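## Task

Take the block of sticky notes off the desk and set it on the top surface of the low shelf, then release it and move the hand away. The robot must not fall or finish leaning, and the block must stay there by itself with no help from the robot.

## Robot and tools

ROBOT. A wheeled cart, 0.53 m wide, spanning x = -0.35 to 0.07 m in the base frame. It can drive straight and turn in place but cannot move sideways. It has a pan/tilt head camera and two arms, left_arm and right_arm. Each arm has a vertical pan axis at x = -0.060 m, y = +0.155 m (left) or -0.155 m (right). The shoulder sits 0.03 m outward from that axis and 0.89 m high. Link lengths: upper arm 0.116, forearm 0.135, hand 0.162 m. A fixed-jaw tip reaches about 0.44 m from its pan axis at most, and no lower than 0.55 m above the floor. Loose objects may occasionally get nudged by outside forces.

FRAMES. Base frame: origin on the floor midway between the drive wheels, x forward, y left, z up. The reported left_hand and right_hand points are in this frame and mark the fixed-jaw tip; a held object sits beside it, toward the moving jaw. Hand axes: z runs out along the fingers, y from the moving jaw to the fixed jaw. base_odometry is relative to the start pose and counts wheel rotation only, so slip shows as travel. Heading is in radians, left positive, -3.142 to 3.142.

execute_actions. Arguments: actions (a list holding one action, or empty to just read state and images) and cameras (list of head_camera, left_wrist_camera, right_wrist_camera or all; omitted/null means all, [] means none). An action has base, joints, or both, started together. base holds exactly one key: translate_m, a relative forward drive in metres (-1.4 to 1.4, negative backs up), or rotate_rad, a relative in-place turn in radians (-3.2 to 3.2, positive is counter-clockwise seen from above). Base moves count from the last reported base position. joints is one dictionary keyed by joint name, each value an absolute target angle in radians. Names and ranges: head_pan_rad -3.2..3.2 (0 forward, + left); head_tilt_rad -0.76..1.45 (0 level, + down); for each arm prefix left_arm_ / right_arm_: shoulder_pan_rad -1.919..1.919, shoulder_lift_rad -1.745..1.745, elbow_flex_rad -1.69..1.58, wrist_flex_rad -1.658..1.658, wrist_roll_rad -2.743..2.841, gripper_rad 0..1.919. Done tolerances: 0.02 for head, pan and roll; 0.1 lift; 0.07 elbow; 0.03 wrist flex and gripper. Unknown keys or out-of-range numbers reject the whole call with no motion. Joints left out may keep driving toward older targets. The result gives joint_positions, base_status, joint_status, on_its_own (motion not commanded this call), motor temperatures per arm in joint_positions order, a pictures line naming images in order, and the images.

JOINT MEANING. Pan 0 points left_arm to the left and right_arm to the right; positive turns either arm clockwise from above; forward is +1.571 (left) and -1.571 (right). With lift, elbow and wrist flex all 0, the upper arm points up tilted 0.24 rad outward and forearm and fingers are level; positive bends downward. Lift+elbow+wrist flex equals how far the fingers point below horizontal; 1.571 is straight down and requires the forearm no more than 0.08 rad above level. Wrist roll -1.522: jaws close across the arm plane, fixed jaw on the left looking outward; 1.619: fixed jaw on the right; 0.049: closing in the plane, fixed jaw below (level fingers) or toward the pan axis (fingers down). Gripper angle to tip gap: 0 to 0.003 m, 0.3 to 0.026, 0.6 to 0.049, 1 to 0.076, 1.919 to 0.106. The hand body protrudes about 0.08 m above level fingers with the fixed jaw left and below them with it right, so over furniture keep it on the left.

STOWING. Stowed left_arm: pan -1.75, lift 0.05, elbow 1.35, wrist flex -1.55, roll -1.52; right_arm identical except pan 1.75. Stow in two steps, wrist flex and roll first, then the other three, to avoid wedging on the cart. Leaving stow, do not move the wrist joints first. Turning in place with stowed arms needs 0.44 m of free radius around the origin; turning or reversing tight against a desk can hook the rear and tip the robot.

STATUS. done: reached target (for the base, wheels turned fully, slip included). off_target: stopped short and may still push, caused by load sag, an obstacle, or a tripped motor. time_out: target dropped, holding in place. joint command not followed (with a cause line): the self-collision check refused that arm's targets (gripper still runs); the robot may retry them with each later action until valid targets are given. That check ignores jaws, head, cart, held items and furniture. If a call reports a stop, later robot calls in the same reply are skipped. To stop a blocked joint pushing, set its target to its current reading.

SAG AND ERROR. Loaded or extended joints settle below target; compensate by the observed sag. Hand positions may be off by a few cm per arm.

GRIPPING. Commanding below the contact angle squeezes, strongest at 0.2 rad below; further adds nothing and may trip the jaw. A holding jaw reads off_target. Payload per hand about 0.4 kg at full reach, 0.7 kg within 0.28 m of the pan axis; both hands close in about 1 kg.

OVERLOAD. A joint kept more than ~0.30 rad from target for ~2 s trips to 20% torque with no message; the simulation runs during your replies, so count that time. Reset: once the reading is steady, command 0.2 rad from the reading on the side away from the offending target (or 0.04 rad beyond the range end; for a jaw, the end itself).

HEAT. Holding loads warms motors. MOTOR HOT appears at 55 °C; at 70 °C an OVER-TEMPERATURE FAULT stops that arm and its hot joints go limp until cooled, with affected keys reading limit_stop_at_motor_heat; resend targets afterward.

AVOID. Pulling or pushing hard (especially pulling on something ahead) can topple the robot. Never let the arms or hands collide or press on each other. Avoid drops, slams and knocking items over.

OTHER TOOLS. wait(seconds 0 to 10): idle and return state and images. zoom_image(camera, region [x0,y0,x1,y1] in pixels, at most 504x504, origin top-left) enlarges part of that camera's latest full image; all cameras are 644x476. finished_scene(scene 1 or 2) ends the scene after the last command is held and reports success; it is final.

Each tool is called after "Request:" as name([rows], argument=value, ...), one row to a line, values as JSON.

## Session

Request:
execute_actions(actions=[])

Scene clock: 0.00 s.
Motor temperatures (°C, as the motors report them): left_arm=[25 26 27 27 27] | right_arm=[25 26 25 27 27]
base_odometry: x=+0.000 y=+0.000 heading=+0.000 (m, m, rad; odometry frame)
base_status: not commanded
joint_positions: head_pan_rad=+0.034 head_tilt_rad=-0.017 left_arm_shoulder_pan_rad=-1.738 left_arm_shoulder_lift_rad=+0.019 left_arm_elbow_flex_rad=+1.412 left_arm_wrist_flex_rad=-1.494 left_arm_wrist_roll_rad=-1.541 left_arm_gripper_rad=+1.920 right_arm_shoulder_pan_rad=+1.735 right_arm_shoulder_lift_rad=+0.065 right_arm_elbow_flex_rad=+1.364 right_arm_wrist_flex_rad=-1.577 right_arm_wrist_roll_rad=-1.545 right_arm_gripper_rad=+1.920
joint_status: not commanded
left_hand: x=-0.3001 y=+0.1067 z=+0.8834 quat_wxyz=(-0.068, -0.682, -0.051, +0.726) (m; base frame)
right_hand: x=-0.3066 y=-0.1220 z=+0.8952 quat_wxyz=(-0.053, +0.650, -0.061, -0.755) (m; base frame)
pictures: head_camera, left_wrist_camera, right_wrist_camera
Images, in order (width x height): head_camera 644x476, left_wrist_camera 644x476, right_wrist_camera 644x476.

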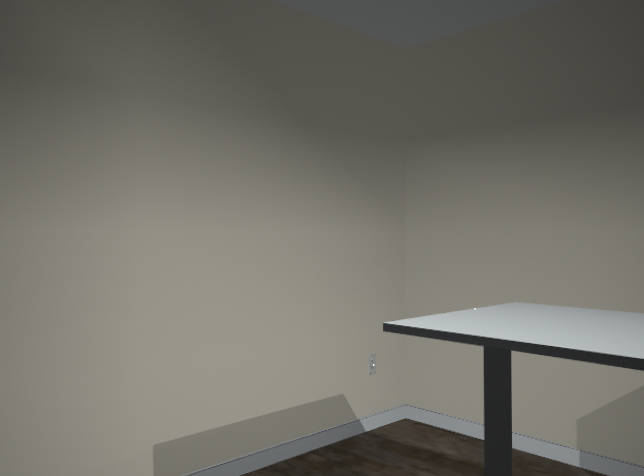

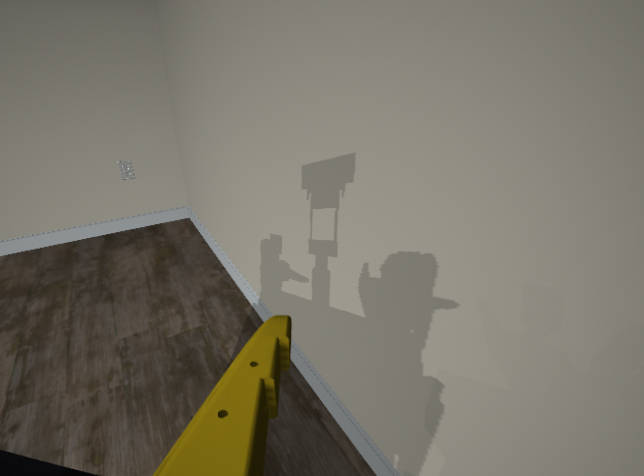

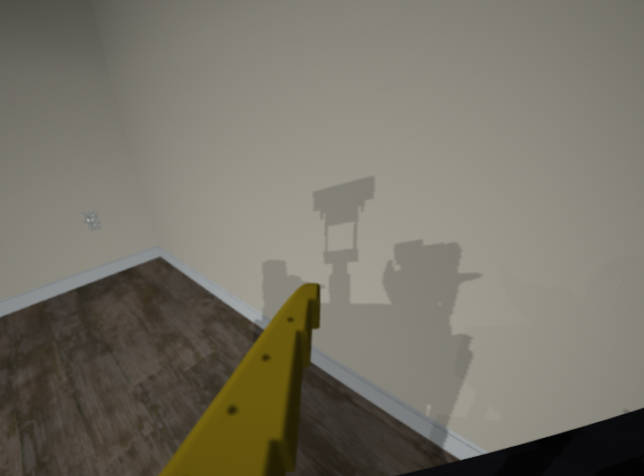

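Request:
execute_actions([
  {"joints":{"head_pan_rad":-0.7,"head_tilt_rad":0.35}},
], cameras=["head_camera"])

Request:
execute_actions([
  {"joints":{"head_pan_rad":-1.6}},
], cameras=["head_camera"])

Request:
execute_actions([
  {"joints":{"head_pan_rad":-2.5}},
], cameras=["head_camera"])

Scene clock: 5.50 s.
Motor temperatures (°C, as the motors report them): left_arm=[25 26 27 27 27] | right_arm=[25 26 25 27 27]
base_odometry: x=+0.000 y=+0.000 heading=+0.000 (m, m, rad; odometry frame)
base_status: not commanded
joint_positions: head_pan_rad=-0.690 head_tilt_rad=+0.343 left_arm_shoulder_pan_rad=-1.738 left_arm_shoulder_lift_rad=+0.019 left_arm_elbow_flex_rad=+1.412 left_arm_wrist_flex_rad=-1.494 left_arm_wrist_roll_rad=-1.541 left_arm_gripper_rad=+1.920 right_arm_shoulder_pan_rad=+1.735 right_arm_shoulder_lift_rad=+0.065 right_arm_elbow_flex_rad=+1.364 right_arm_wrist_flex_rad=-1.577 right_arm_wrist_roll_rad=-1.545 right_arm_gripper_rad=+1.920
joint_status: all done
left_hand: x=-0.3001 y=+0.1067 z=+0.8834 quat_wxyz=(-0.068, -0.682, -0.051, +0.726) (m; base frame)
right_hand: x=-0.3066 y=-0.1220 z=+0.8952 quat_wxyz=(-0.053, +0.650, -0.061, -0.755) (m; base frame)
pictures: head_camera
Images, in order (width x height): head_camera 644x476.

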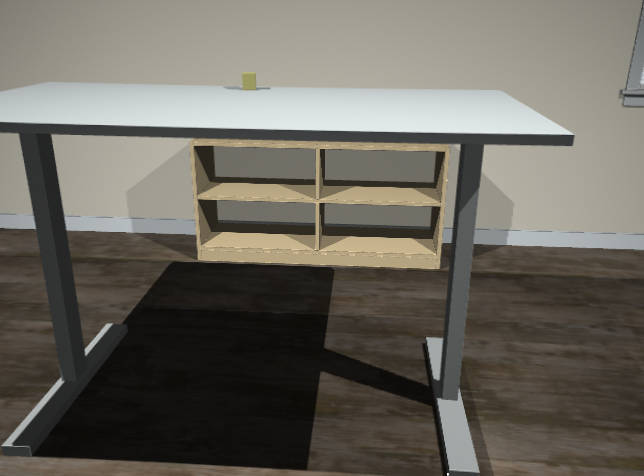

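Scene clock: 6.90 s.
Motor temperatures (°C, as the motors report them): left_arm=[25 26 27 27 27] | right_arm=[25 26 25 27 27]
base_odometry: x=+0.000 y=+0.000 heading=+0.000 (m, m, rad; odometry frame)
base_status: not commanded
joint_positions: head_pan_rad=-1.590 head_tilt_rad=+0.343 left_arm_shoulder_pan_rad=-1.738 left_arm_shoulder_lift_rad=+0.019 left_arm_elbow_flex_rad=+1.412 left_arm_wrist_flex_rad=-1.494 left_arm_wrist_roll_rad=-1.541 left_arm_gripper_rad=+1.920 right_arm_shoulder_pan_rad=+1.735 right_arm_shoulder_lift_rad=+0.065 right_arm_elbow_flex_rad=+1.364 right_arm_wrist_flex_rad=-1.577 right_arm_wrist_roll_rad=-1.545 right_arm_gripper_rad=+1.920
joint_status: all done
left_hand: x=-0.3001 y=+0.1067 z=+0.8834 quat_wxyz=(-0.068, -0.682, -0.051, +0.726) (m; base frame)
right_hand: x=-0.3066 y=-0.1220 z=+0.8952 quat_wxyz=(-0.053, +0.650, -0.061, -0.755) (m; base frame)
pictures: head_camera
Images, in order (width x height): head_camera 644x476.

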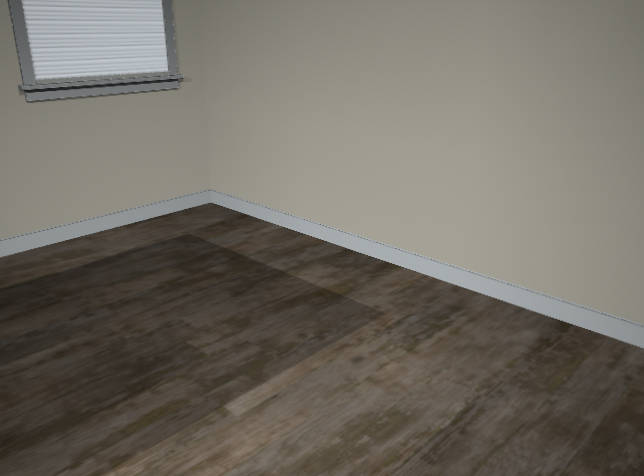

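Scene clock: 8.30 s.
Motor temperatures (°C, as the motors report them): left_arm=[25 26 27 27 27] | right_arm=[25 26 25 27 27]
base_odometry: x=+0.000 y=+0.000 heading=+0.000 (m, m, rad; odometry frame)
base_status: not commanded
joint_positions: head_pan_rad=-2.490 head_tilt_rad=+0.343 left_arm_shoulder_pan_rad=-1.738 left_arm_shoulder_lift_rad=+0.019 left_arm_elbow_flex_rad=+1.412 left_arm_wrist_flex_rad=-1.494 left_arm_wrist_roll_rad=-1.541 left_arm_gripper_rad=+1.920 right_arm_shoulder_pan_rad=+1.735 right_arm_shoulder_lift_rad=+0.065 right_arm_elbow_flex_rad=+1.364 right_arm_wrist_flex_rad=-1.577 right_arm_wrist_roll_rad=-1.545 right_arm_gripper_rad=+1.920
joint_status: all done
left_hand: x=-0.3001 y=+0.1067 z=+0.8834 quat_wxyz=(-0.068, -0.682, -0.051, +0.726) (m; base frame)
right_hand: x=-0.3066 y=-0.1220 z=+0.8952 quat_wxyz=(-0.053, +0.650, -0.061, -0.755) (m; base frame)
pictures: head_camera
Images, in order (width x height): head_camera 644x476.

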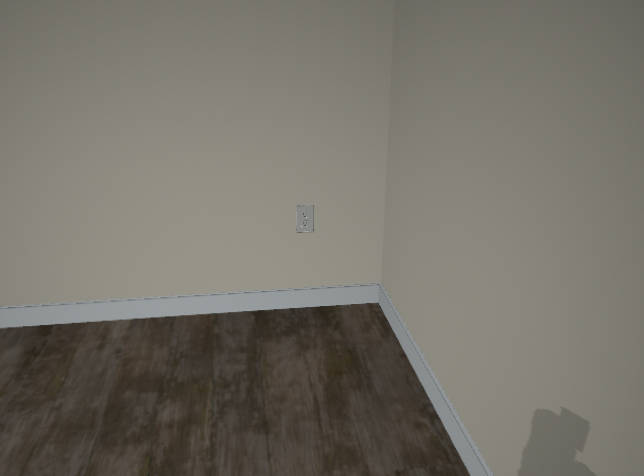

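Request:
execute_actions([
  {"base":{"rotate_rad":-1.4},"joints":{"head_pan_rad":0.5,"head_tilt_rad":0.5}},
], cameras=[])

Request:
execute_actions([
  {"base":{"translate_m":1.4},"joints":{"head_pan_rad":1.0}},
], cameras=["head_camera"])

Scene clock: 17.90 s.
Motor temperatures (°C, as the motors report them): left_arm=[25 26 27 27 27] | right_arm=[25 26 25 27 27]
base_odometry: x=-0.001 y=+0.000 heading=-1.399 (m, m, rad; odometry frame)
base_status: done
joint_positions: head_pan_rad=+0.490 head_tilt_rad=+0.494 left_arm_shoulder_pan_rad=-1.738 left_arm_shoulder_lift_rad=+0.019 left_arm_elbow_flex_rad=+1.412 left_arm_wrist_flex_rad=-1.494 left_arm_wrist_roll_rad=-1.541 left_arm_gripper_rad=+1.920 right_arm_shoulder_pan_rad=+1.735 right_arm_shoulder_lift_rad=+0.065 right_arm_elbow_flex_rad=+1.364 right_arm_wrist_flex_rad=-1.577 right_arm_wrist_roll_rad=-1.545 right_arm_gripper_rad=+1.920
joint_status: all done
left_hand: x=-0.3001 y=+0.1067 z=+0.8834 quat_wxyz=(-0.068, -0.682, -0.051, +0.726) (m; base frame)
right_hand: x=-0.3066 y=-0.1220 z=+0.8952 quat_wxyz=(-0.053, +0.650, -0.061, -0.755) (m; base frame)
pictures: none
No camera images: the call's "cameras" was empty. Leave "cameras" out to get every camera's image.

Scene clock: 25.73 s.
Motor temperatures (°C, as the motors report them): left_arm=[25 26 27 27 27] | right_arm=[25 26 25 27 27]
base_odometry: x=+0.238 y=-1.380 heading=-1.397 (m, m, rad; odometry frame)
base_status: done
joint_positions: head_pan_rad=+0.990 head_tilt_rad=+0.494 left_arm_shoulder_pan_rad=-1.738 left_arm_shoulder_lift_rad=+0.019 left_arm_elbow_flex_rad=+1.412 left_arm_wrist_flex_rad=-1.494 left_arm_wrist_roll_rad=-1.541 left_arm_gripper_rad=+1.920 right_arm_shoulder_pan_rad=+1.735 right_arm_shoulder_lift_rad=+0.065 right_arm_elbow_flex_rad=+1.364 right_arm_wrist_flex_rad=-1.577 right_arm_wrist_roll_rad=-1.545 right_arm_gripper_rad=+1.920
joint_status: all done
left_hand: x=-0.3001 y=+0.1067 z=+0.8834 quat_wxyz=(-0.068, -0.682, -0.051, +0.726) (m; base frame)
right_hand: x=-0.3066 y=-0.1220 z=+0.8952 quat_wxyz=(-0.053, +0.650, -0.061, -0.755) (m; base frame)
pictures: head_camera
Images, in order (width x height): head_camera 644x476.

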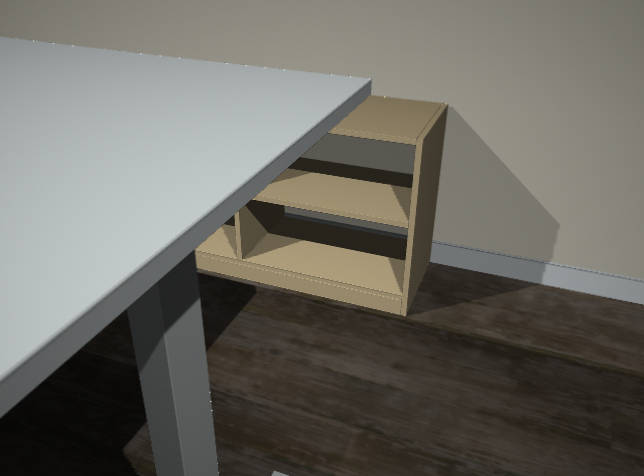

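Request:
execute_actions([
  {"base":{"rotate_rad":0.35}},
], cameras=[])

Request:
execute_actions([
  {"base":{"translate_m":1.25},"joints":{"head_pan_rad":1.82,"head_tilt_rad":0.6}},
], cameras=["head_camera"])

Scene clock: 31.87 s.
Motor temperatures (°C, as the motors report them): left_arm=[25 26 27 27 27] | right_arm=[25 26 25 27 27]
base_odometry: x=+0.238 y=-1.379 heading=-1.048 (m, m, rad; odometry frame)
base_status: done
joint_positions: head_pan_rad=+0.990 head_tilt_rad=+0.494 left_arm_shoulder_pan_rad=-1.738 left_arm_shoulder_lift_rad=+0.019 left_arm_elbow_flex_rad=+1.412 left_arm_wrist_flex_rad=-1.494 left_arm_wrist_roll_rad=-1.541 left_arm_gripper_rad=+1.920 right_arm_shoulder_pan_rad=+1.735 right_arm_shoulder_lift_rad=+0.065 right_arm_elbow_flex_rad=+1.364 right_arm_wrist_flex_rad=-1.577 right_arm_wrist_roll_rad=-1.545 right_arm_gripper_rad=+1.920
joint_status: not commanded
left_hand: x=-0.3001 y=+0.1067 z=+0.8834 quat_wxyz=(-0.068, -0.682, -0.051, +0.726) (m; base frame)
right_hand: x=-0.3066 y=-0.1220 z=+0.8952 quat_wxyz=(-0.053, +0.650, -0.061, -0.755) (m; base frame)
pictures: none
No camera images: the call's "cameras" was empty. Leave "cameras" out to get every camera's image.

Scene clock: 39.03 s.
Motor temperatures (°C, as the motors report them): left_arm=[25 26 27 27 27] | right_arm=[25 26 25 27 27]
base_odometry: x=+0.861 y=-2.463 heading=-1.052 (m, m, rad; odometry frame)
base_status: done
joint_positions: head_pan_rad=+1.810 head_tilt_rad=+0.594 left_arm_shoulder_pan_rad=-1.738 left_arm_shoulder_lift_rad=+0.019 left_arm_elbow_flex_rad=+1.412 left_arm_wrist_flex_rad=-1.494 left_arm_wrist_roll_rad=-1.541 left_arm_gripper_rad=+1.920 right_arm_shoulder_pan_rad=+1.735 right_arm_shoulder_lift_rad=+0.065 right_arm_elbow_flex_rad=+1.364 right_arm_wrist_flex_rad=-1.577 right_arm_wrist_roll_rad=-1.545 right_arm_gripper_rad=+1.920
joint_status: all done
left_hand: x=-0.3001 y=+0.1067 z=+0.8834 quat_wxyz=(-0.068, -0.682, -0.051, +0.726) (m; base frame)
right_hand: x=-0.3066 y=-0.1220 z=+0.8952 quat_wxyz=(-0.053, +0.650, -0.061, -0.755) (m; base frame)
pictures: head_camera
Images, in order (width x height): head_camera 644x476.

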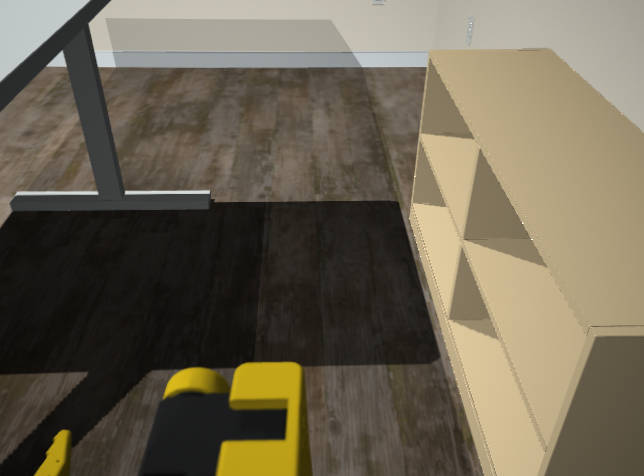

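Request:
execute_actions([
  {"base":{"translate_m":-0.1}},
], cameras=[])

Request:
execute_actions([
  {"base":{"rotate_rad":1.82},"joints":{"head_pan_rad":0,"head_tilt_rad":0.45,"left_arm_shoulder_pan_rad":1.5,"left_arm_shoulder_lift_rad":-0.8,"left_arm_elbow_flex_rad":0.3}},
], cameras=["head_camera"])

Scene clock: 44.63 s.
Motor temperatures (°C, as the motors report them): left_arm=[25 26 27 27 27] | right_arm=[25 26 25 27 27]
base_odometry: x=+0.812 y=-2.376 heading=-1.051 (m, m, rad; odometry frame)
base_status: done
joint_positions: head_pan_rad=+1.810 head_tilt_rad=+0.594 left_arm_shoulder_pan_rad=-1.738 left_arm_shoulder_lift_rad=+0.019 left_arm_elbow_flex_rad=+1.412 left_arm_wrist_flex_rad=-1.494 left_arm_wrist_roll_rad=-1.541 left_arm_gripper_rad=+1.920 right_arm_shoulder_pan_rad=+1.735 right_arm_shoulder_lift_rad=+0.065 right_arm_elbow_flex_rad=+1.364 right_arm_wrist_flex_rad=-1.577 right_arm_wrist_roll_rad=-1.545 right_arm_gripper_rad=+1.920
joint_status: not commanded
left_hand: x=-0.3001 y=+0.1067 z=+0.8834 quat_wxyz=(-0.068, -0.682, -0.051, +0.726) (m; base frame)
right_hand: x=-0.3066 y=-0.1220 z=+0.8952 quat_wxyz=(-0.053, +0.650, -0.061, -0.755) (m; base frame)
pictures: none
No camera images: the call's "cameras" was empty. Leave "cameras" out to get every camera's image.

Scene clock: 47.73 s.
Motor temperatures (°C, as the motors report them): left_arm=[25 26 27 27 27] | right_arm=[25 26 25 27 27]
base_odometry: x=+0.811 y=-2.375 heading=+0.768 (m, m, rad; odometry frame)
base_status: done
joint_positions: head_pan_rad=+0.010 head_tilt_rad=+0.464 left_arm_shoulder_pan_rad=+1.491 left_arm_shoulder_lift_rad=-0.788 left_arm_elbow_flex_rad=+0.324 left_arm_wrist_flex_rad=-1.494 left_arm_wrist_roll_rad=-1.541 left_arm_gripper_rad=+1.920 right_arm_shoulder_pan_rad=+1.735 right_arm_shoulder_lift_rad=+0.065 right_arm_elbow_flex_rad=+1.364 right_arm_wrist_flex_rad=-1.577 right_arm_wrist_roll_rad=-1.545 right_arm_gripper_rad=+1.920
joint_status: all done
left_hand: x=-0.0328 y=+0.1649 z=+1.2069 quat_wxyz=(+0.980, +0.006, -0.193, +0.048) (m; base frame)
right_hand: x=-0.3066 y=-0.1220 z=+0.8952 quat_wxyz=(-0.053, +0.650, -0.061, -0.755) (m; base frame)
pictures: head_camera
Images, in order (width x height): head_camera 644x476.

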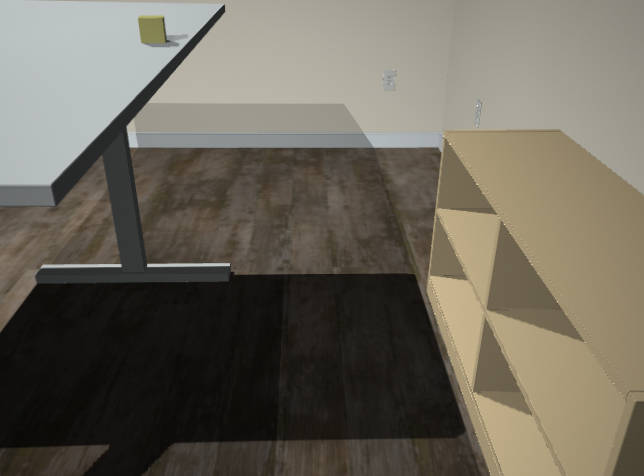

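Request:
execute_actions([
  {"base":{"rotate_rad":-0.16}},
], cameras=[])

Request:
execute_actions([
  {"base":{"translate_m":0.42}},
], cameras=[])

Request:
execute_actions([
  {"base":{"rotate_rad":0.19},"joints":{"head_tilt_rad":0.6}},
], cameras=["head_camera"])

Scene clock: 58.10 s.
Motor temperatures (°C, as the motors report them): left_arm=[25 26 27 27 27] | right_arm=[25 26 25 27 27]
base_odometry: x=+0.810 y=-2.376 heading=+0.608 (m, m, rad; odometry frame)
base_status: done
joint_positions: head_pan_rad=+0.010 head_tilt_rad=+0.464 left_arm_shoulder_pan_rad=+1.491 left_arm_shoulder_lift_rad=-0.790 left_arm_elbow_flex_rad=+0.324 left_arm_wrist_flex_rad=-1.494 left_arm_wrist_roll_rad=-1.541 left_arm_gripper_rad=+1.920 right_arm_shoulder_pan_rad=+1.735 right_arm_shoulder_lift_rad=+0.065 right_arm_elbow_flex_rad=+1.364 right_arm_wrist_flex_rad=-1.577 right_arm_wrist_roll_rad=-1.545 right_arm_gripper_rad=+1.920
joint_status: not commanded
left_hand: x=-0.0332 y=+0.1649 z=+1.2069 quat_wxyz=(+0.980, +0.006, -0.193, +0.048) (m; base frame)
right_hand: x=-0.3066 y=-0.1220 z=+0.8952 quat_wxyz=(-0.053, +0.650, -0.061, -0.755) (m; base frame)
pictures: none
No camera images: the call's "cameras" was empty. Leave "cameras" out to get every camera's image.

Scene clock: 61.03 s.
Motor temperatures (°C, as the motors report them): left_arm=[25 26 27 27 27] | right_arm=[25 26 25 27 27]
base_odometry: x=+1.154 y=-2.134 heading=+0.611 (m, m, rad; odometry frame)
base_status: done
joint_positions: head_pan_rad=+0.010 head_tilt_rad=+0.463 left_arm_shoulder_pan_rad=+1.491 left_arm_shoulder_lift_rad=-0.790 left_arm_elbow_flex_rad=+0.322 left_arm_wrist_flex_rad=-1.494 left_arm_wrist_roll_rad=-1.541 left_arm_gripper_rad=+1.920 right_arm_shoulder_pan_rad=+1.735 right_arm_shoulder_lift_rad=+0.065 right_arm_elbow_flex_rad=+1.364 right_arm_wrist_flex_rad=-1.577 right_arm_wrist_roll_rad=-1.545 right_arm_gripper_rad=+1.920
joint_status: not commanded
left_hand: x=-0.0336 y=+0.1649 z=+1.2070 quat_wxyz=(+0.980, +0.006, -0.194, +0.048) (m; base frame)
right_hand: x=-0.3066 y=-0.1220 z=+0.8952 quat_wxyz=(-0.053, +0.650, -0.061, -0.755) (m; base frame)
pictures: none
No camera images: the call's "cameras" was empty. Leave "cameras" out to get every camera's image.

Scene clock: 61.93 s.
Motor temperatures (°C, as the motors report them): left_arm=[25 26 27 27 27] | right_arm=[25 26 25 27 27]
base_odometry: x=+1.155 y=-2.134 heading=+0.799 (m, m, rad; odometry frame)
base_status: done
joint_positions: head_pan_rad=+0.010 head_tilt_rad=+0.594 left_arm_shoulder_pan_rad=+1.491 left_arm_shoulder_lift_rad=-0.790 left_arm_elbow_flex_rad=+0.322 left_arm_wrist_flex_rad=-1.494 left_arm_wrist_roll_rad=-1.541 left_arm_gripper_rad=+1.920 right_arm_shoulder_pan_rad=+1.735 right_arm_shoulder_lift_rad=+0.065 right_arm_elbow_flex_rad=+1.364 right_arm_wrist_flex_rad=-1.577 right_arm_wrist_roll_rad=-1.545 right_arm_gripper_rad=+1.920
joint_status: all done
left_hand: x=-0.0336 y=+0.1649 z=+1.2070 quat_wxyz=(+0.980, +0.006, -0.194, +0.048) (m; base frame)
right_hand: x=-0.3066 y=-0.1220 z=+0.8952 quat_wxyz=(-0.053, +0.650, -0.061, -0.755) (m; base frame)
pictures: head_camera
Images, in order (width x height): head_camera 644x476.

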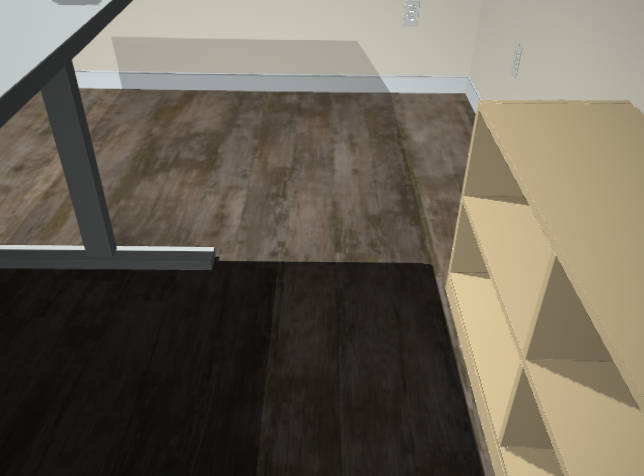

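Request:
execute_actions([
  {"base":{"rotate_rad":-0.025}},
], cameras=[])

Request:
execute_actions([
  {"base":{"translate_m":0.85},"joints":{"head_pan_rad":1.3,"head_tilt_rad":0.5,"left_arm_shoulder_pan_rad":0,"left_arm_wrist_flex_rad":0.6,"left_arm_gripper_rad":1.2}},
])

Scene clock: 66.43 s.
Motor temperatures (°C, as the motors report them): left_arm=[25 26 27 27 27] | right_arm=[25 26 25 27 27]
base_odometry: x=+1.154 y=-2.134 heading=+0.774 (m, m, rad; odometry frame)
base_status: done
joint_positions: head_pan_rad=+0.010 head_tilt_rad=+0.594 left_arm_shoulder_pan_rad=+1.491 left_arm_shoulder_lift_rad=-0.790 left_arm_elbow_flex_rad=+0.322 left_arm_wrist_flex_rad=-1.494 left_arm_wrist_roll_rad=-1.541 left_arm_gripper_rad=+1.920 right_arm_shoulder_pan_rad=+1.735 right_arm_shoulder_lift_rad=+0.065 right_arm_elbow_flex_rad=+1.364 right_arm_wrist_flex_rad=-1.577 right_arm_wrist_roll_rad=-1.545 right_arm_gripper_rad=+1.920
joint_status: not commanded
left_hand: x=-0.0336 y=+0.1649 z=+1.2070 quat_wxyz=(+0.980, +0.006, -0.194, +0.048) (m; base frame)
right_hand: x=-0.3066 y=-0.1220 z=+0.8952 quat_wxyz=(-0.053, +0.650, -0.061, -0.755) (m; base frame)
pictures: none
No camera images: the call's "cameras" was empty. Leave "cameras" out to get every camera's image.

Scene clock: 71.60 s.
Motor temperatures (°C, as the motors report them): left_arm=[25 26 27 27 27] | right_arm=[25 26 25 27 27]
base_odometry: x=+1.761 y=-1.539 heading=+0.774 (m, m, rad; odometry frame)
base_status: done
joint_positions: head_pan_rad=+1.290 head_tilt_rad=+0.514 left_arm_shoulder_pan_rad=+0.008 left_arm_shoulder_lift_rad=-0.790 left_arm_elbow_flex_rad=+0.322 left_arm_wrist_flex_rad=+0.599 left_arm_wrist_roll_rad=-1.541 left_arm_gripper_rad=+1.209 right_arm_shoulder_pan_rad=+1.735 right_arm_shoulder_lift_rad=+0.065 right_arm_elbow_flex_rad=+1.364 right_arm_wrist_flex_rad=-1.577 right_arm_wrist_roll_rad=-1.545 right_arm_gripper_rad=+1.920
joint_status: all done
left_hand: x=-0.0657 y=+0.4024 z=+1.0373 quat_wxyz=(+0.463, -0.525, +0.539, +0.468) (m; base frame)
right_hand: x=-0.3066 y=-0.1220 z=+0.8952 quat_wxyz=(-0.053, +0.650, -0.061, -0.755) (m; base frame)
pictures: head_camera, left_wrist_camera, right_wrist_camera
Images, in order (width x height): head_camera 644x476, left_wrist_camera 644x476, right_wrist_camera 644x476.

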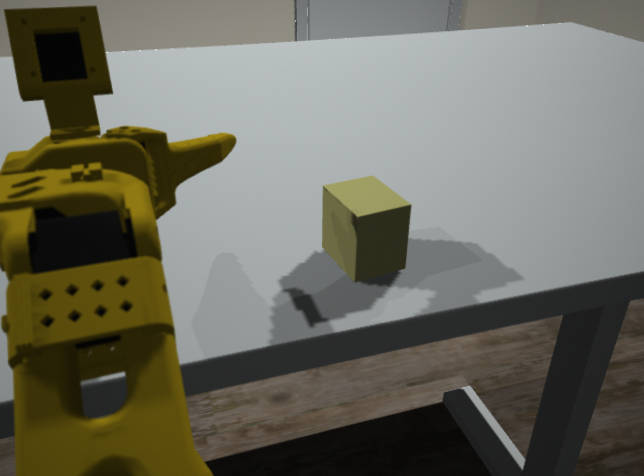

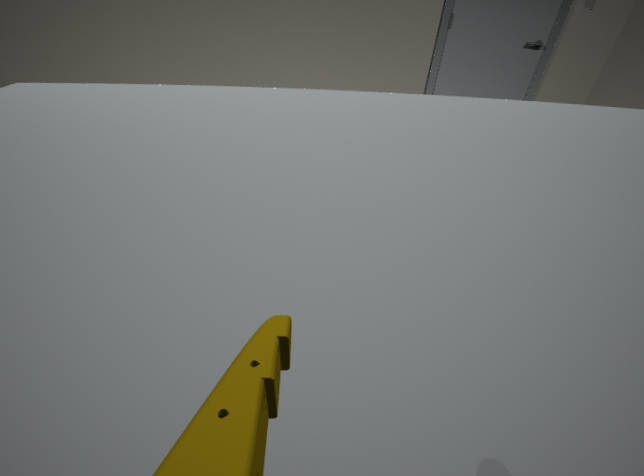

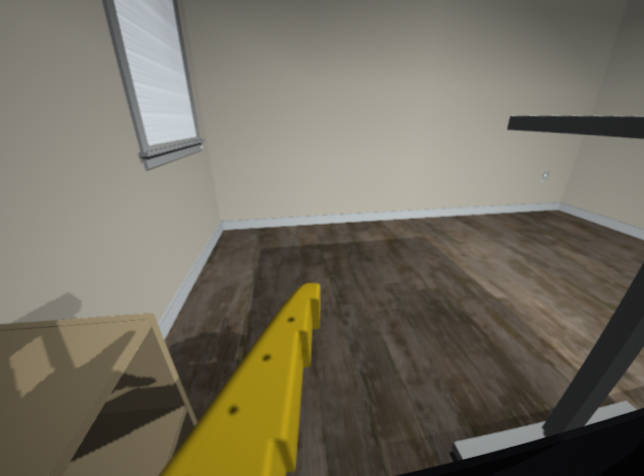

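Request:
execute_actions([
  {"base":{"translate_m":0.17},"joints":{"head_pan_rad":1.5,"left_arm_elbow_flex_rad":0,"left_arm_wrist_flex_rad":1.25}},
], cameras=["head_camera","left_wrist_camera"])

Scene clock: 79.20 s.
Motor temperatures (°C, as the motors report them): left_arm=[25 26 27 27 27] | right_arm=[25 26 25 27 27]
base_odometry: x=+1.883 y=-1.420 heading=+0.774 (m, m, rad; odometry frame)
base_status: done
joint_positions: head_pan_rad=+1.490 head_tilt_rad=+0.514 left_arm_shoulder_pan_rad=+0.008 left_arm_shoulder_lift_rad=-0.790 left_arm_elbow_flex_rad=+0.033 left_arm_wrist_flex_rad=+1.248 left_arm_wrist_roll_rad=-1.541 left_arm_gripper_rad=+1.208 right_arm_shoulder_pan_rad=+1.735 right_arm_shoulder_lift_rad=+0.065 right_arm_elbow_flex_rad=+1.364 right_arm_wrist_flex_rad=-1.577 right_arm_wrist_roll_rad=-1.545 right_arm_gripper_rad=+1.920
joint_status: all done
left_hand: x=-0.0661 y=+0.3612 z=+1.0138 quat_wxyz=(+0.362, -0.598, +0.615, +0.365) (m; base frame)
right_hand: x=-0.3066 y=-0.1220 z=+0.8952 quat_wxyz=(-0.053, +0.650, -0.061, -0.755) (m; base frame)
pictures: head_camera, left_wrist_camera
Images, in order (width x height): head_camera 644x476, left_wrist_camera 644x476.

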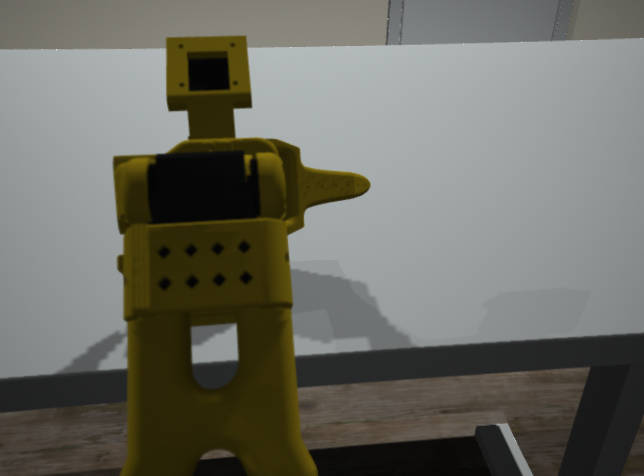

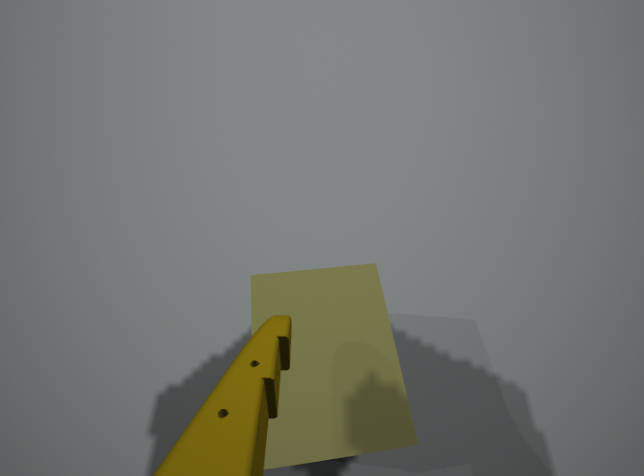

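Request:
execute_actions([
  {"joints":{"left_arm_shoulder_pan_rad":-0.15}},
], cameras=["left_wrist_camera"])

Request:
execute_actions([
  {"joints":{"left_arm_shoulder_lift_rad":-0.3,"left_arm_elbow_flex_rad":-0.33,"left_arm_wrist_flex_rad":1.4}},
], cameras=["head_camera","left_wrist_camera"])

Scene clock: 86.73 s.
Motor temperatures (°C, as the motors report them): left_arm=[25 26 27 27 27] | right_arm=[25 26 25 27 27]
base_odometry: x=+1.883 y=-1.420 heading=+0.774 (m, m, rad; odometry frame)
base_status: not commanded
joint_positions: head_pan_rad=+1.490 head_tilt_rad=+0.514 left_arm_shoulder_pan_rad=-0.141 left_arm_shoulder_lift_rad=-0.790 left_arm_elbow_flex_rad=+0.033 left_arm_wrist_flex_rad=+1.248 left_arm_wrist_roll_rad=-1.541 left_arm_gripper_rad=+1.208 right_arm_shoulder_pan_rad=+1.735 right_arm_shoulder_lift_rad=+0.065 right_arm_elbow_flex_rad=+1.364 right_arm_wrist_flex_rad=-1.577 right_arm_wrist_roll_rad=-1.545 right_arm_gripper_rad=+1.920
joint_status: all done
left_hand: x=-0.0966 y=+0.3580 z=+1.0138 quat_wxyz=(+0.333, -0.642, +0.568, +0.391) (m; base frame)
right_hand: x=-0.3066 y=-0.1220 z=+0.8952 quat_wxyz=(-0.053, +0.650, -0.061, -0.755) (m; base frame)
pictures: left_wrist_camera
Images, in order (width x height): left_wrist_camera 644x476.

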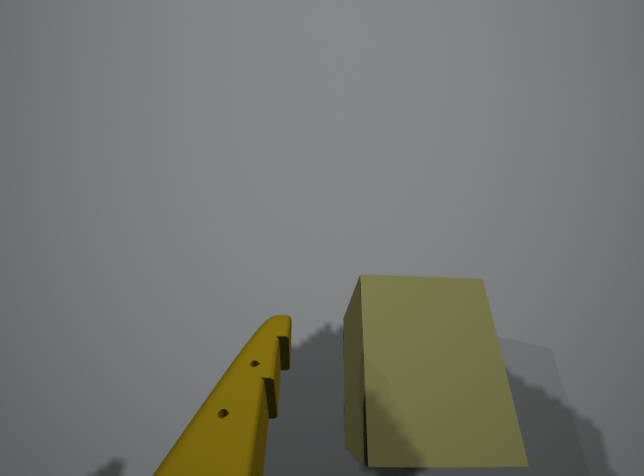

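Scene clock: 87.87 s.
Motor temperatures (°C, as the motors report them): left_arm=[25 26 27 27 27] | right_arm=[25 26 25 27 27]
base_odometry: x=+1.883 y=-1.420 heading=+0.774 (m, m, rad; odometry frame)
base_status: not commanded
joint_positions: head_pan_rad=+1.490 head_tilt_rad=+0.514 left_arm_shoulder_pan_rad=-0.141 left_arm_shoulder_lift_rad=-0.299 left_arm_elbow_flex_rad=-0.299 left_arm_wrist_flex_rad=+1.399 left_arm_wrist_roll_rad=-1.541 left_arm_gripper_rad=+1.208 right_arm_shoulder_pan_rad=+1.735 right_arm_shoulder_lift_rad=+0.065 right_arm_elbow_flex_rad=+1.364 right_arm_wrist_flex_rad=-1.577 right_arm_wrist_roll_rad=-1.545 right_arm_gripper_rad=+1.920
joint_status: all done
left_hand: x=-0.1019 y=+0.3958 z=+0.9747 quat_wxyz=(+0.244, -0.694, +0.614, +0.286) (m; base frame)
right_hand: x=-0.3066 y=-0.1220 z=+0.8952 quat_wxyz=(-0.053, +0.650, -0.061, -0.755) (m; base frame)
pictures: head_camera, left_wrist_camera
Images, in order (width x height): head_camera 644x476, left_wrist_camera 644x476.

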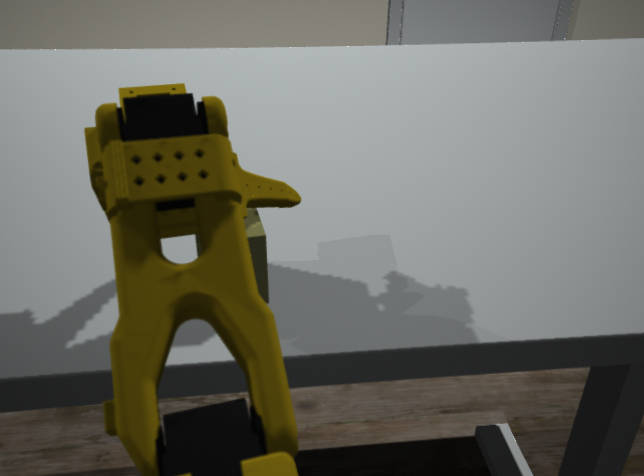

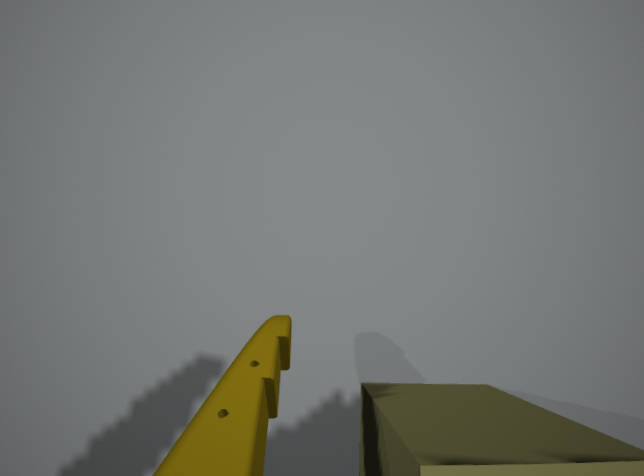

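Overshot slightly; pitch down further.

Request:
execute_actions([
  {"joints":{"left_arm_shoulder_pan_rad":-0.07,"left_arm_wrist_flex_rad":1.63}},
], cameras=["left_wrist_camera"])

Request:
execute_actions([
  {"joints":{"left_arm_gripper_rad":0.4}},
], cameras=["head_camera","left_wrist_camera"])

Scene clock: 92.47 s.
Motor temperatures (°C, as the motors report them): left_arm=[25 26 27 27 27] | right_arm=[25 26 25 27 27]
base_odometry: x=+1.883 y=-1.420 heading=+0.774 (m, m, rad; odometry frame)
base_status: not commanded
joint_positions: head_pan_rad=+1.490 head_tilt_rad=+0.514 left_arm_shoulder_pan_rad=-0.084 left_arm_shoulder_lift_rad=-0.304 left_arm_elbow_flex_rad=-0.342 left_arm_wrist_flex_rad=+1.600 left_arm_wrist_roll_rad=-1.541 left_arm_gripper_rad=+1.208 right_arm_shoulder_pan_rad=+1.735 right_arm_shoulder_lift_rad=+0.065 right_arm_elbow_flex_rad=+1.364 right_arm_wrist_flex_rad=-1.577 right_arm_wrist_roll_rad=-1.545 right_arm_gripper_rad=+1.920
joint_status: all done
left_hand: x=-0.0862 y=+0.3744 z=+0.9641 quat_wxyz=(+0.203, -0.695, +0.651, +0.225) (m; base frame)
right_hand: x=-0.3066 y=-0.1220 z=+0.8952 quat_wxyz=(-0.053, +0.650, -0.061, -0.755) (m; base frame)
pictures: left_wrist_camera
Images, in order (width x height): left_wrist_camera 644x476.

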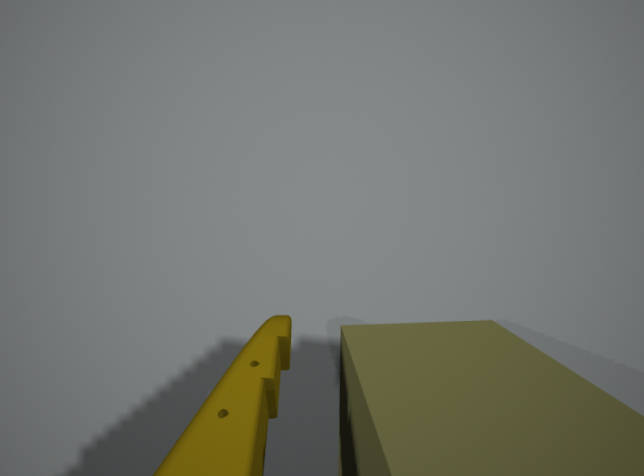

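Scene clock: 93.40 s.
Motor temperatures (°C, as the motors report them): left_arm=[25 26 27 27 27] | right_arm=[25 26 25 27 27]
base_odometry: x=+1.883 y=-1.420 heading=+0.774 (m, m, rad; odometry frame)
base_status: not commanded
joint_positions: head_pan_rad=+1.490 head_tilt_rad=+0.514 left_arm_shoulder_pan_rad=-0.072 left_arm_shoulder_lift_rad=-0.320 left_arm_elbow_flex_rad=-0.349 left_arm_wrist_flex_rad=+1.606 left_arm_wrist_roll_rad=-1.541 left_arm_gripper_rad=+0.596 right_arm_shoulder_pan_rad=+1.735 right_arm_shoulder_lift_rad=+0.065 right_arm_elbow_flex_rad=+1.364 right_arm_wrist_flex_rad=-1.577 right_arm_wrist_roll_rad=-1.545 right_arm_gripper_rad=+1.920
joint_status: left_arm_gripper_rad off_target (ended at +0.596, target +0.400)
left_hand: x=-0.0834 y=+0.3731 z=+0.9682 quat_wxyz=(+0.211, -0.689, +0.654, +0.231) (m; base frame)
right_hand: x=-0.3066 y=-0.1220 z=+0.8952 quat_wxyz=(-0.053, +0.650, -0.061, -0.755) (m; base frame)
pictures: head_camera, left_wrist_camera
Images, in order (width x height): head_camera 644x476, left_wrist_camera 644x476.

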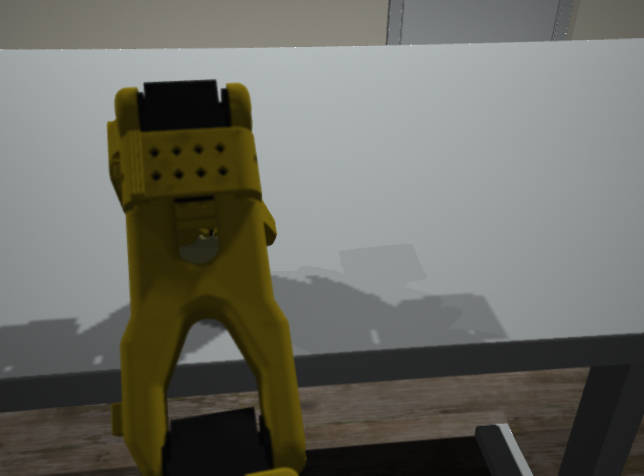

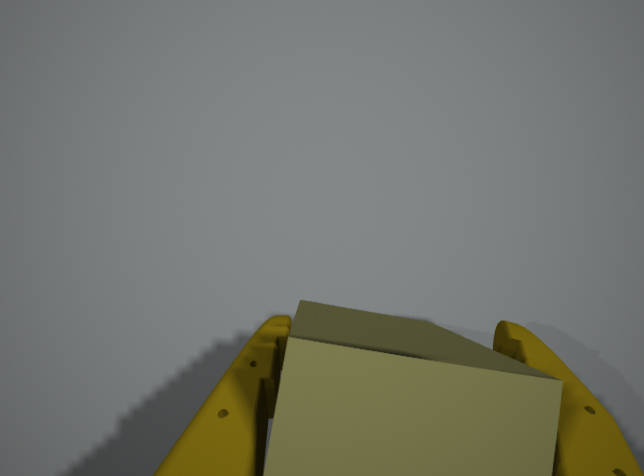

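Request:
execute_actions([
  {"joints":{"left_arm_shoulder_lift_rad":-0.6}},
], cameras=[])

Request:
execute_actions([
  {"base":{"translate_m":-1.3},"joints":{"left_arm_shoulder_pan_rad":1.2,"head_pan_rad":0.2,"head_tilt_rad":0.75}},
], cameras=["head_camera"])

Request:
execute_actions([
  {"base":{"rotate_rad":-0.9}},
], cameras=["head_camera"])

Scene clock: 106.93 s.
Motor temperatures (°C, as the motors report them): left_arm=[25 26 27 27 27] | right_arm=[25 26 25 27 27]
base_odometry: x=+1.883 y=-1.420 heading=+0.774 (m, m, rad; odometry frame)
base_status: not commanded
joint_positions: head_pan_rad=+1.490 head_tilt_rad=+0.514 left_arm_shoulder_pan_rad=-0.072 left_arm_shoulder_lift_rad=-0.567 left_arm_elbow_flex_rad=-0.323 left_arm_wrist_flex_rad=+1.629 left_arm_wrist_roll_rad=-1.541 left_arm_gripper_rad=+0.596 right_arm_shoulder_pan_rad=+1.735 right_arm_shoulder_lift_rad=+0.065 right_arm_elbow_flex_rad=+1.364 right_arm_wrist_flex_rad=-1.577 right_arm_wrist_roll_rad=-1.545 right_arm_gripper_rad=+1.920
joint_status: all done
left_hand: x=-0.0815 y=+0.3470 z=+1.0041 quat_wxyz=(+0.273, -0.664, +0.629, +0.299) (m; base frame)
right_hand: x=-0.3066 y=-0.1220 z=+0.8952 quat_wxyz=(-0.053, +0.650, -0.061, -0.755) (m; base frame)
pictures: none
No camera images: the call's "cameras" was empty. Leave "cameras" out to get every camera's image.

Scene clock: 114.30 s.
Motor temperatures (°C, as the motors report them): left_arm=[25 26 28 27 27] | right_arm=[25 26 25 27 27]
base_odometry: x=+0.953 y=-2.329 heading=+0.774 (m, m, rad; odometry frame)
base_status: done
joint_positions: head_pan_rad=+0.210 head_tilt_rad=+0.745 left_arm_shoulder_pan_rad=+1.191 left_arm_shoulder_lift_rad=-0.571 left_arm_elbow_flex_rad=-0.323 left_arm_wrist_flex_rad=+1.629 left_arm_wrist_roll_rad=-1.541 left_arm_gripper_rad=+0.596 right_arm_shoulder_pan_rad=+1.735 right_arm_shoulder_lift_rad=+0.065 right_arm_elbow_flex_rad=+1.364 right_arm_wrist_flex_rad=-1.577 right_arm_wrist_roll_rad=-1.545 right_arm_gripper_rad=+1.920
joint_status: all done
left_hand: x=+0.1160 y=+0.2337 z=+1.0046 quat_wxyz=(+0.398, -0.164, +0.899, +0.080) (m; base frame)
right_hand: x=-0.3066 y=-0.1220 z=+0.8952 quat_wxyz=(-0.053, +0.650, -0.061, -0.755) (m; base frame)
pictures: head_camera
Images, in order (width x height): head_camera 644x476.

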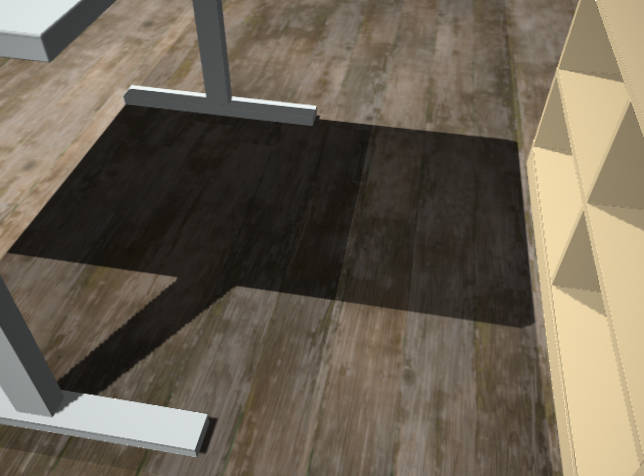

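Scene clock: 116.13 s.
Motor temperatures (°C, as the motors report them): left_arm=[25 26 28 27 27] | right_arm=[25 26 25 27 27]
base_odometry: x=+0.953 y=-2.329 heading=-0.125 (m, m, rad; odometry frame)
base_status: done
joint_positions: head_pan_rad=+0.210 head_tilt_rad=+0.745 left_arm_shoulder_pan_rad=+1.191 left_arm_shoulder_lift_rad=-0.571 left_arm_elbow_flex_rad=-0.323 left_arm_wrist_flex_rad=+1.629 left_arm_wrist_roll_rad=-1.541 left_arm_gripper_rad=+0.596 right_arm_shoulder_pan_rad=+1.735 right_arm_shoulder_lift_rad=+0.065 right_arm_elbow_flex_rad=+1.364 right_arm_wrist_flex_rad=-1.577 right_arm_wrist_roll_rad=-1.545 right_arm_gripper_rad=+1.920
joint_status: not commanded
left_hand: x=+0.1160 y=+0.2337 z=+1.0046 quat_wxyz=(+0.398, -0.164, +0.899, +0.080) (m; base frame)
right_hand: x=-0.3066 y=-0.1220 z=+0.8952 quat_wxyz=(-0.053, +0.650, -0.061, -0.755) (m; base frame)
pictures: head_camera
Images, in order (width x height): head_camera 644x476.

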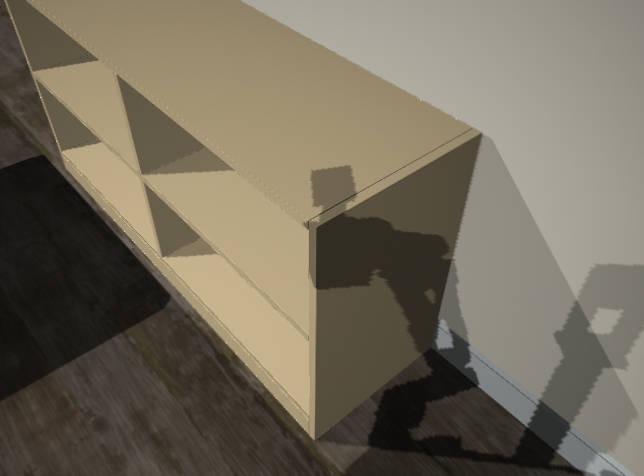

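Request:
execute_actions([
  {"base":{"translate_m":0.46},"joints":{"left_arm_shoulder_pan_rad":1.55,"left_arm_shoulder_lift_rad":1.0,"left_arm_elbow_flex_rad":-0.5,"left_arm_wrist_flex_rad":0.4,"head_pan_rad":0.4,"head_tilt_rad":1.05}},
], cameras=["head_camera","left_wrist_camera"])

Scene clock: 123.67 s.
Motor temperatures (°C, as the motors report them): left_arm=[25 26 28 27 27] | right_arm=[25 26 25 27 27]
base_odometry: x=+1.409 y=-2.387 heading=-0.126 (m, m, rad; odometry frame)
base_status: done
joint_positions: head_pan_rad=+0.390 head_tilt_rad=+1.045 left_arm_shoulder_pan_rad=+1.542 left_arm_shoulder_lift_rad=+1.032 left_arm_elbow_flex_rad=-0.461 left_arm_wrist_flex_rad=+0.414 left_arm_wrist_roll_rad=-1.541 left_arm_gripper_rad=+0.596 right_arm_shoulder_pan_rad=+1.735 right_arm_shoulder_lift_rad=+0.065 right_arm_elbow_flex_rad=+1.364 right_arm_wrist_flex_rad=-1.577 right_arm_wrist_roll_rad=-1.545 right_arm_gripper_rad=+1.920
joint_status: all done
left_hand: x=+0.2860 y=+0.1727 z=+0.7253 quat_wxyz=(+0.289, -0.005, +0.957, +0.007) (m; base frame)
right_hand: x=-0.3066 y=-0.1220 z=+0.8952 quat_wxyz=(-0.053, +0.650, -0.061, -0.755) (m; base frame)
pictures: head_camera, left_wrist_camera
Images, in order (width x height): head_camera 644x476, left_wrist_camera 644x476.

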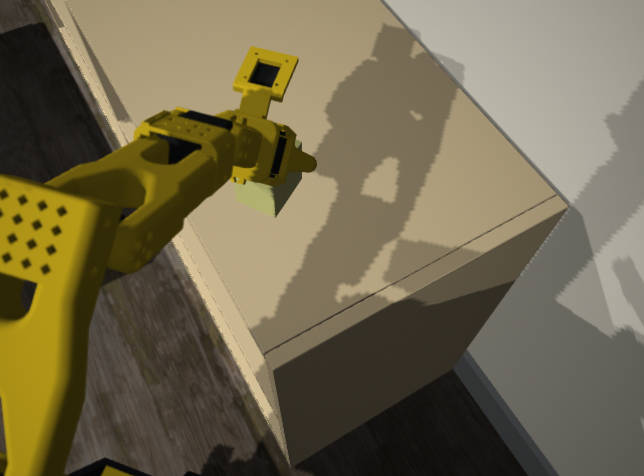

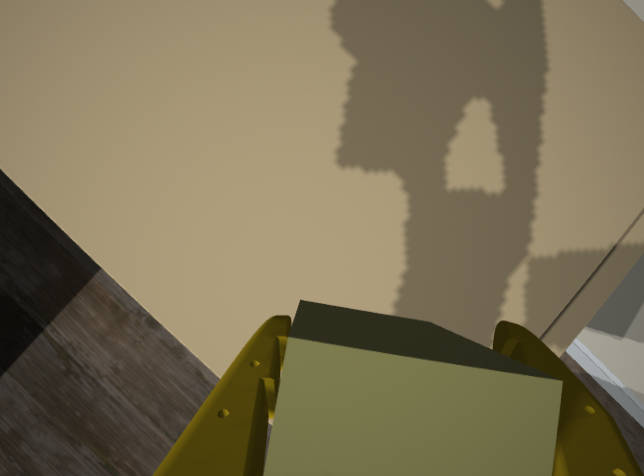

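Request:
execute_actions([
  {"base":{"translate_m":0.07},"joints":{"left_arm_shoulder_pan_rad":1.62,"left_arm_shoulder_lift_rad":1.55,"left_arm_elbow_flex_rad":-0.85,"left_arm_wrist_flex_rad":0.17}},
], cameras=["head_camera","left_wrist_camera"])

Scene clock: 129.03 s.
Motor temperatures (°C, as the motors report them): left_arm=[25 26 28 27 27] | right_arm=[25 26 25 27 27]
base_odometry: x=+1.478 y=-2.396 heading=-0.126 (m, m, rad; odometry frame)
base_status: done
joint_positions: head_pan_rad=+0.390 head_tilt_rad=+1.045 left_arm_shoulder_pan_rad=+1.613 left_arm_shoulder_lift_rad=+1.582 left_arm_elbow_flex_rad=-0.811 left_arm_wrist_flex_rad=+0.185 left_arm_wrist_roll_rad=-1.541 left_arm_gripper_rad=+0.596 right_arm_shoulder_pan_rad=+1.735 right_arm_shoulder_lift_rad=+0.065 right_arm_elbow_flex_rad=+1.364 right_arm_wrist_flex_rad=-1.577 right_arm_wrist_roll_rad=-1.545 right_arm_gripper_rad=+1.920
joint_status: all done
left_hand: x=+0.2757 y=+0.1487 z=+0.6434 quat_wxyz=(+0.303, +0.029, +0.953, -0.003) (m; base frame)
right_hand: x=-0.3066 y=-0.1220 z=+0.8952 quat_wxyz=(-0.053, +0.650, -0.061, -0.755) (m; base frame)
pictures: head_camera, left_wrist_camera
Images, in order (width x height): head_camera 644x476, left_wrist_camera 644x476.

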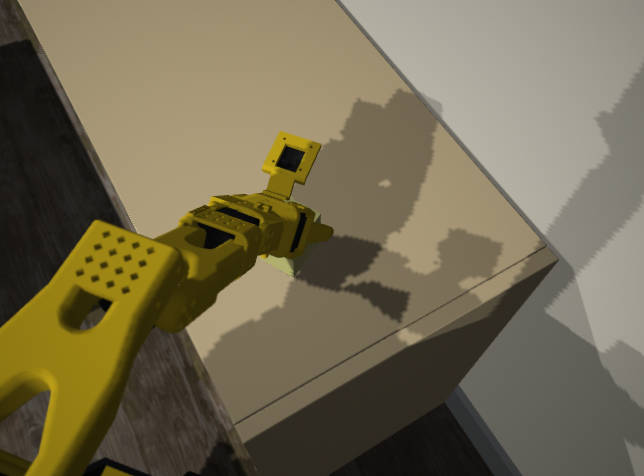

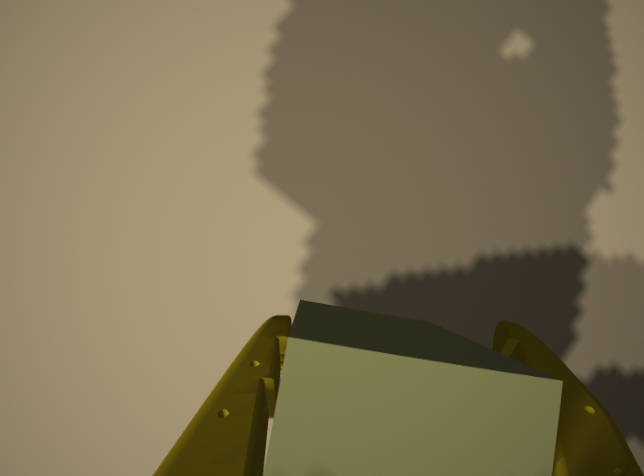

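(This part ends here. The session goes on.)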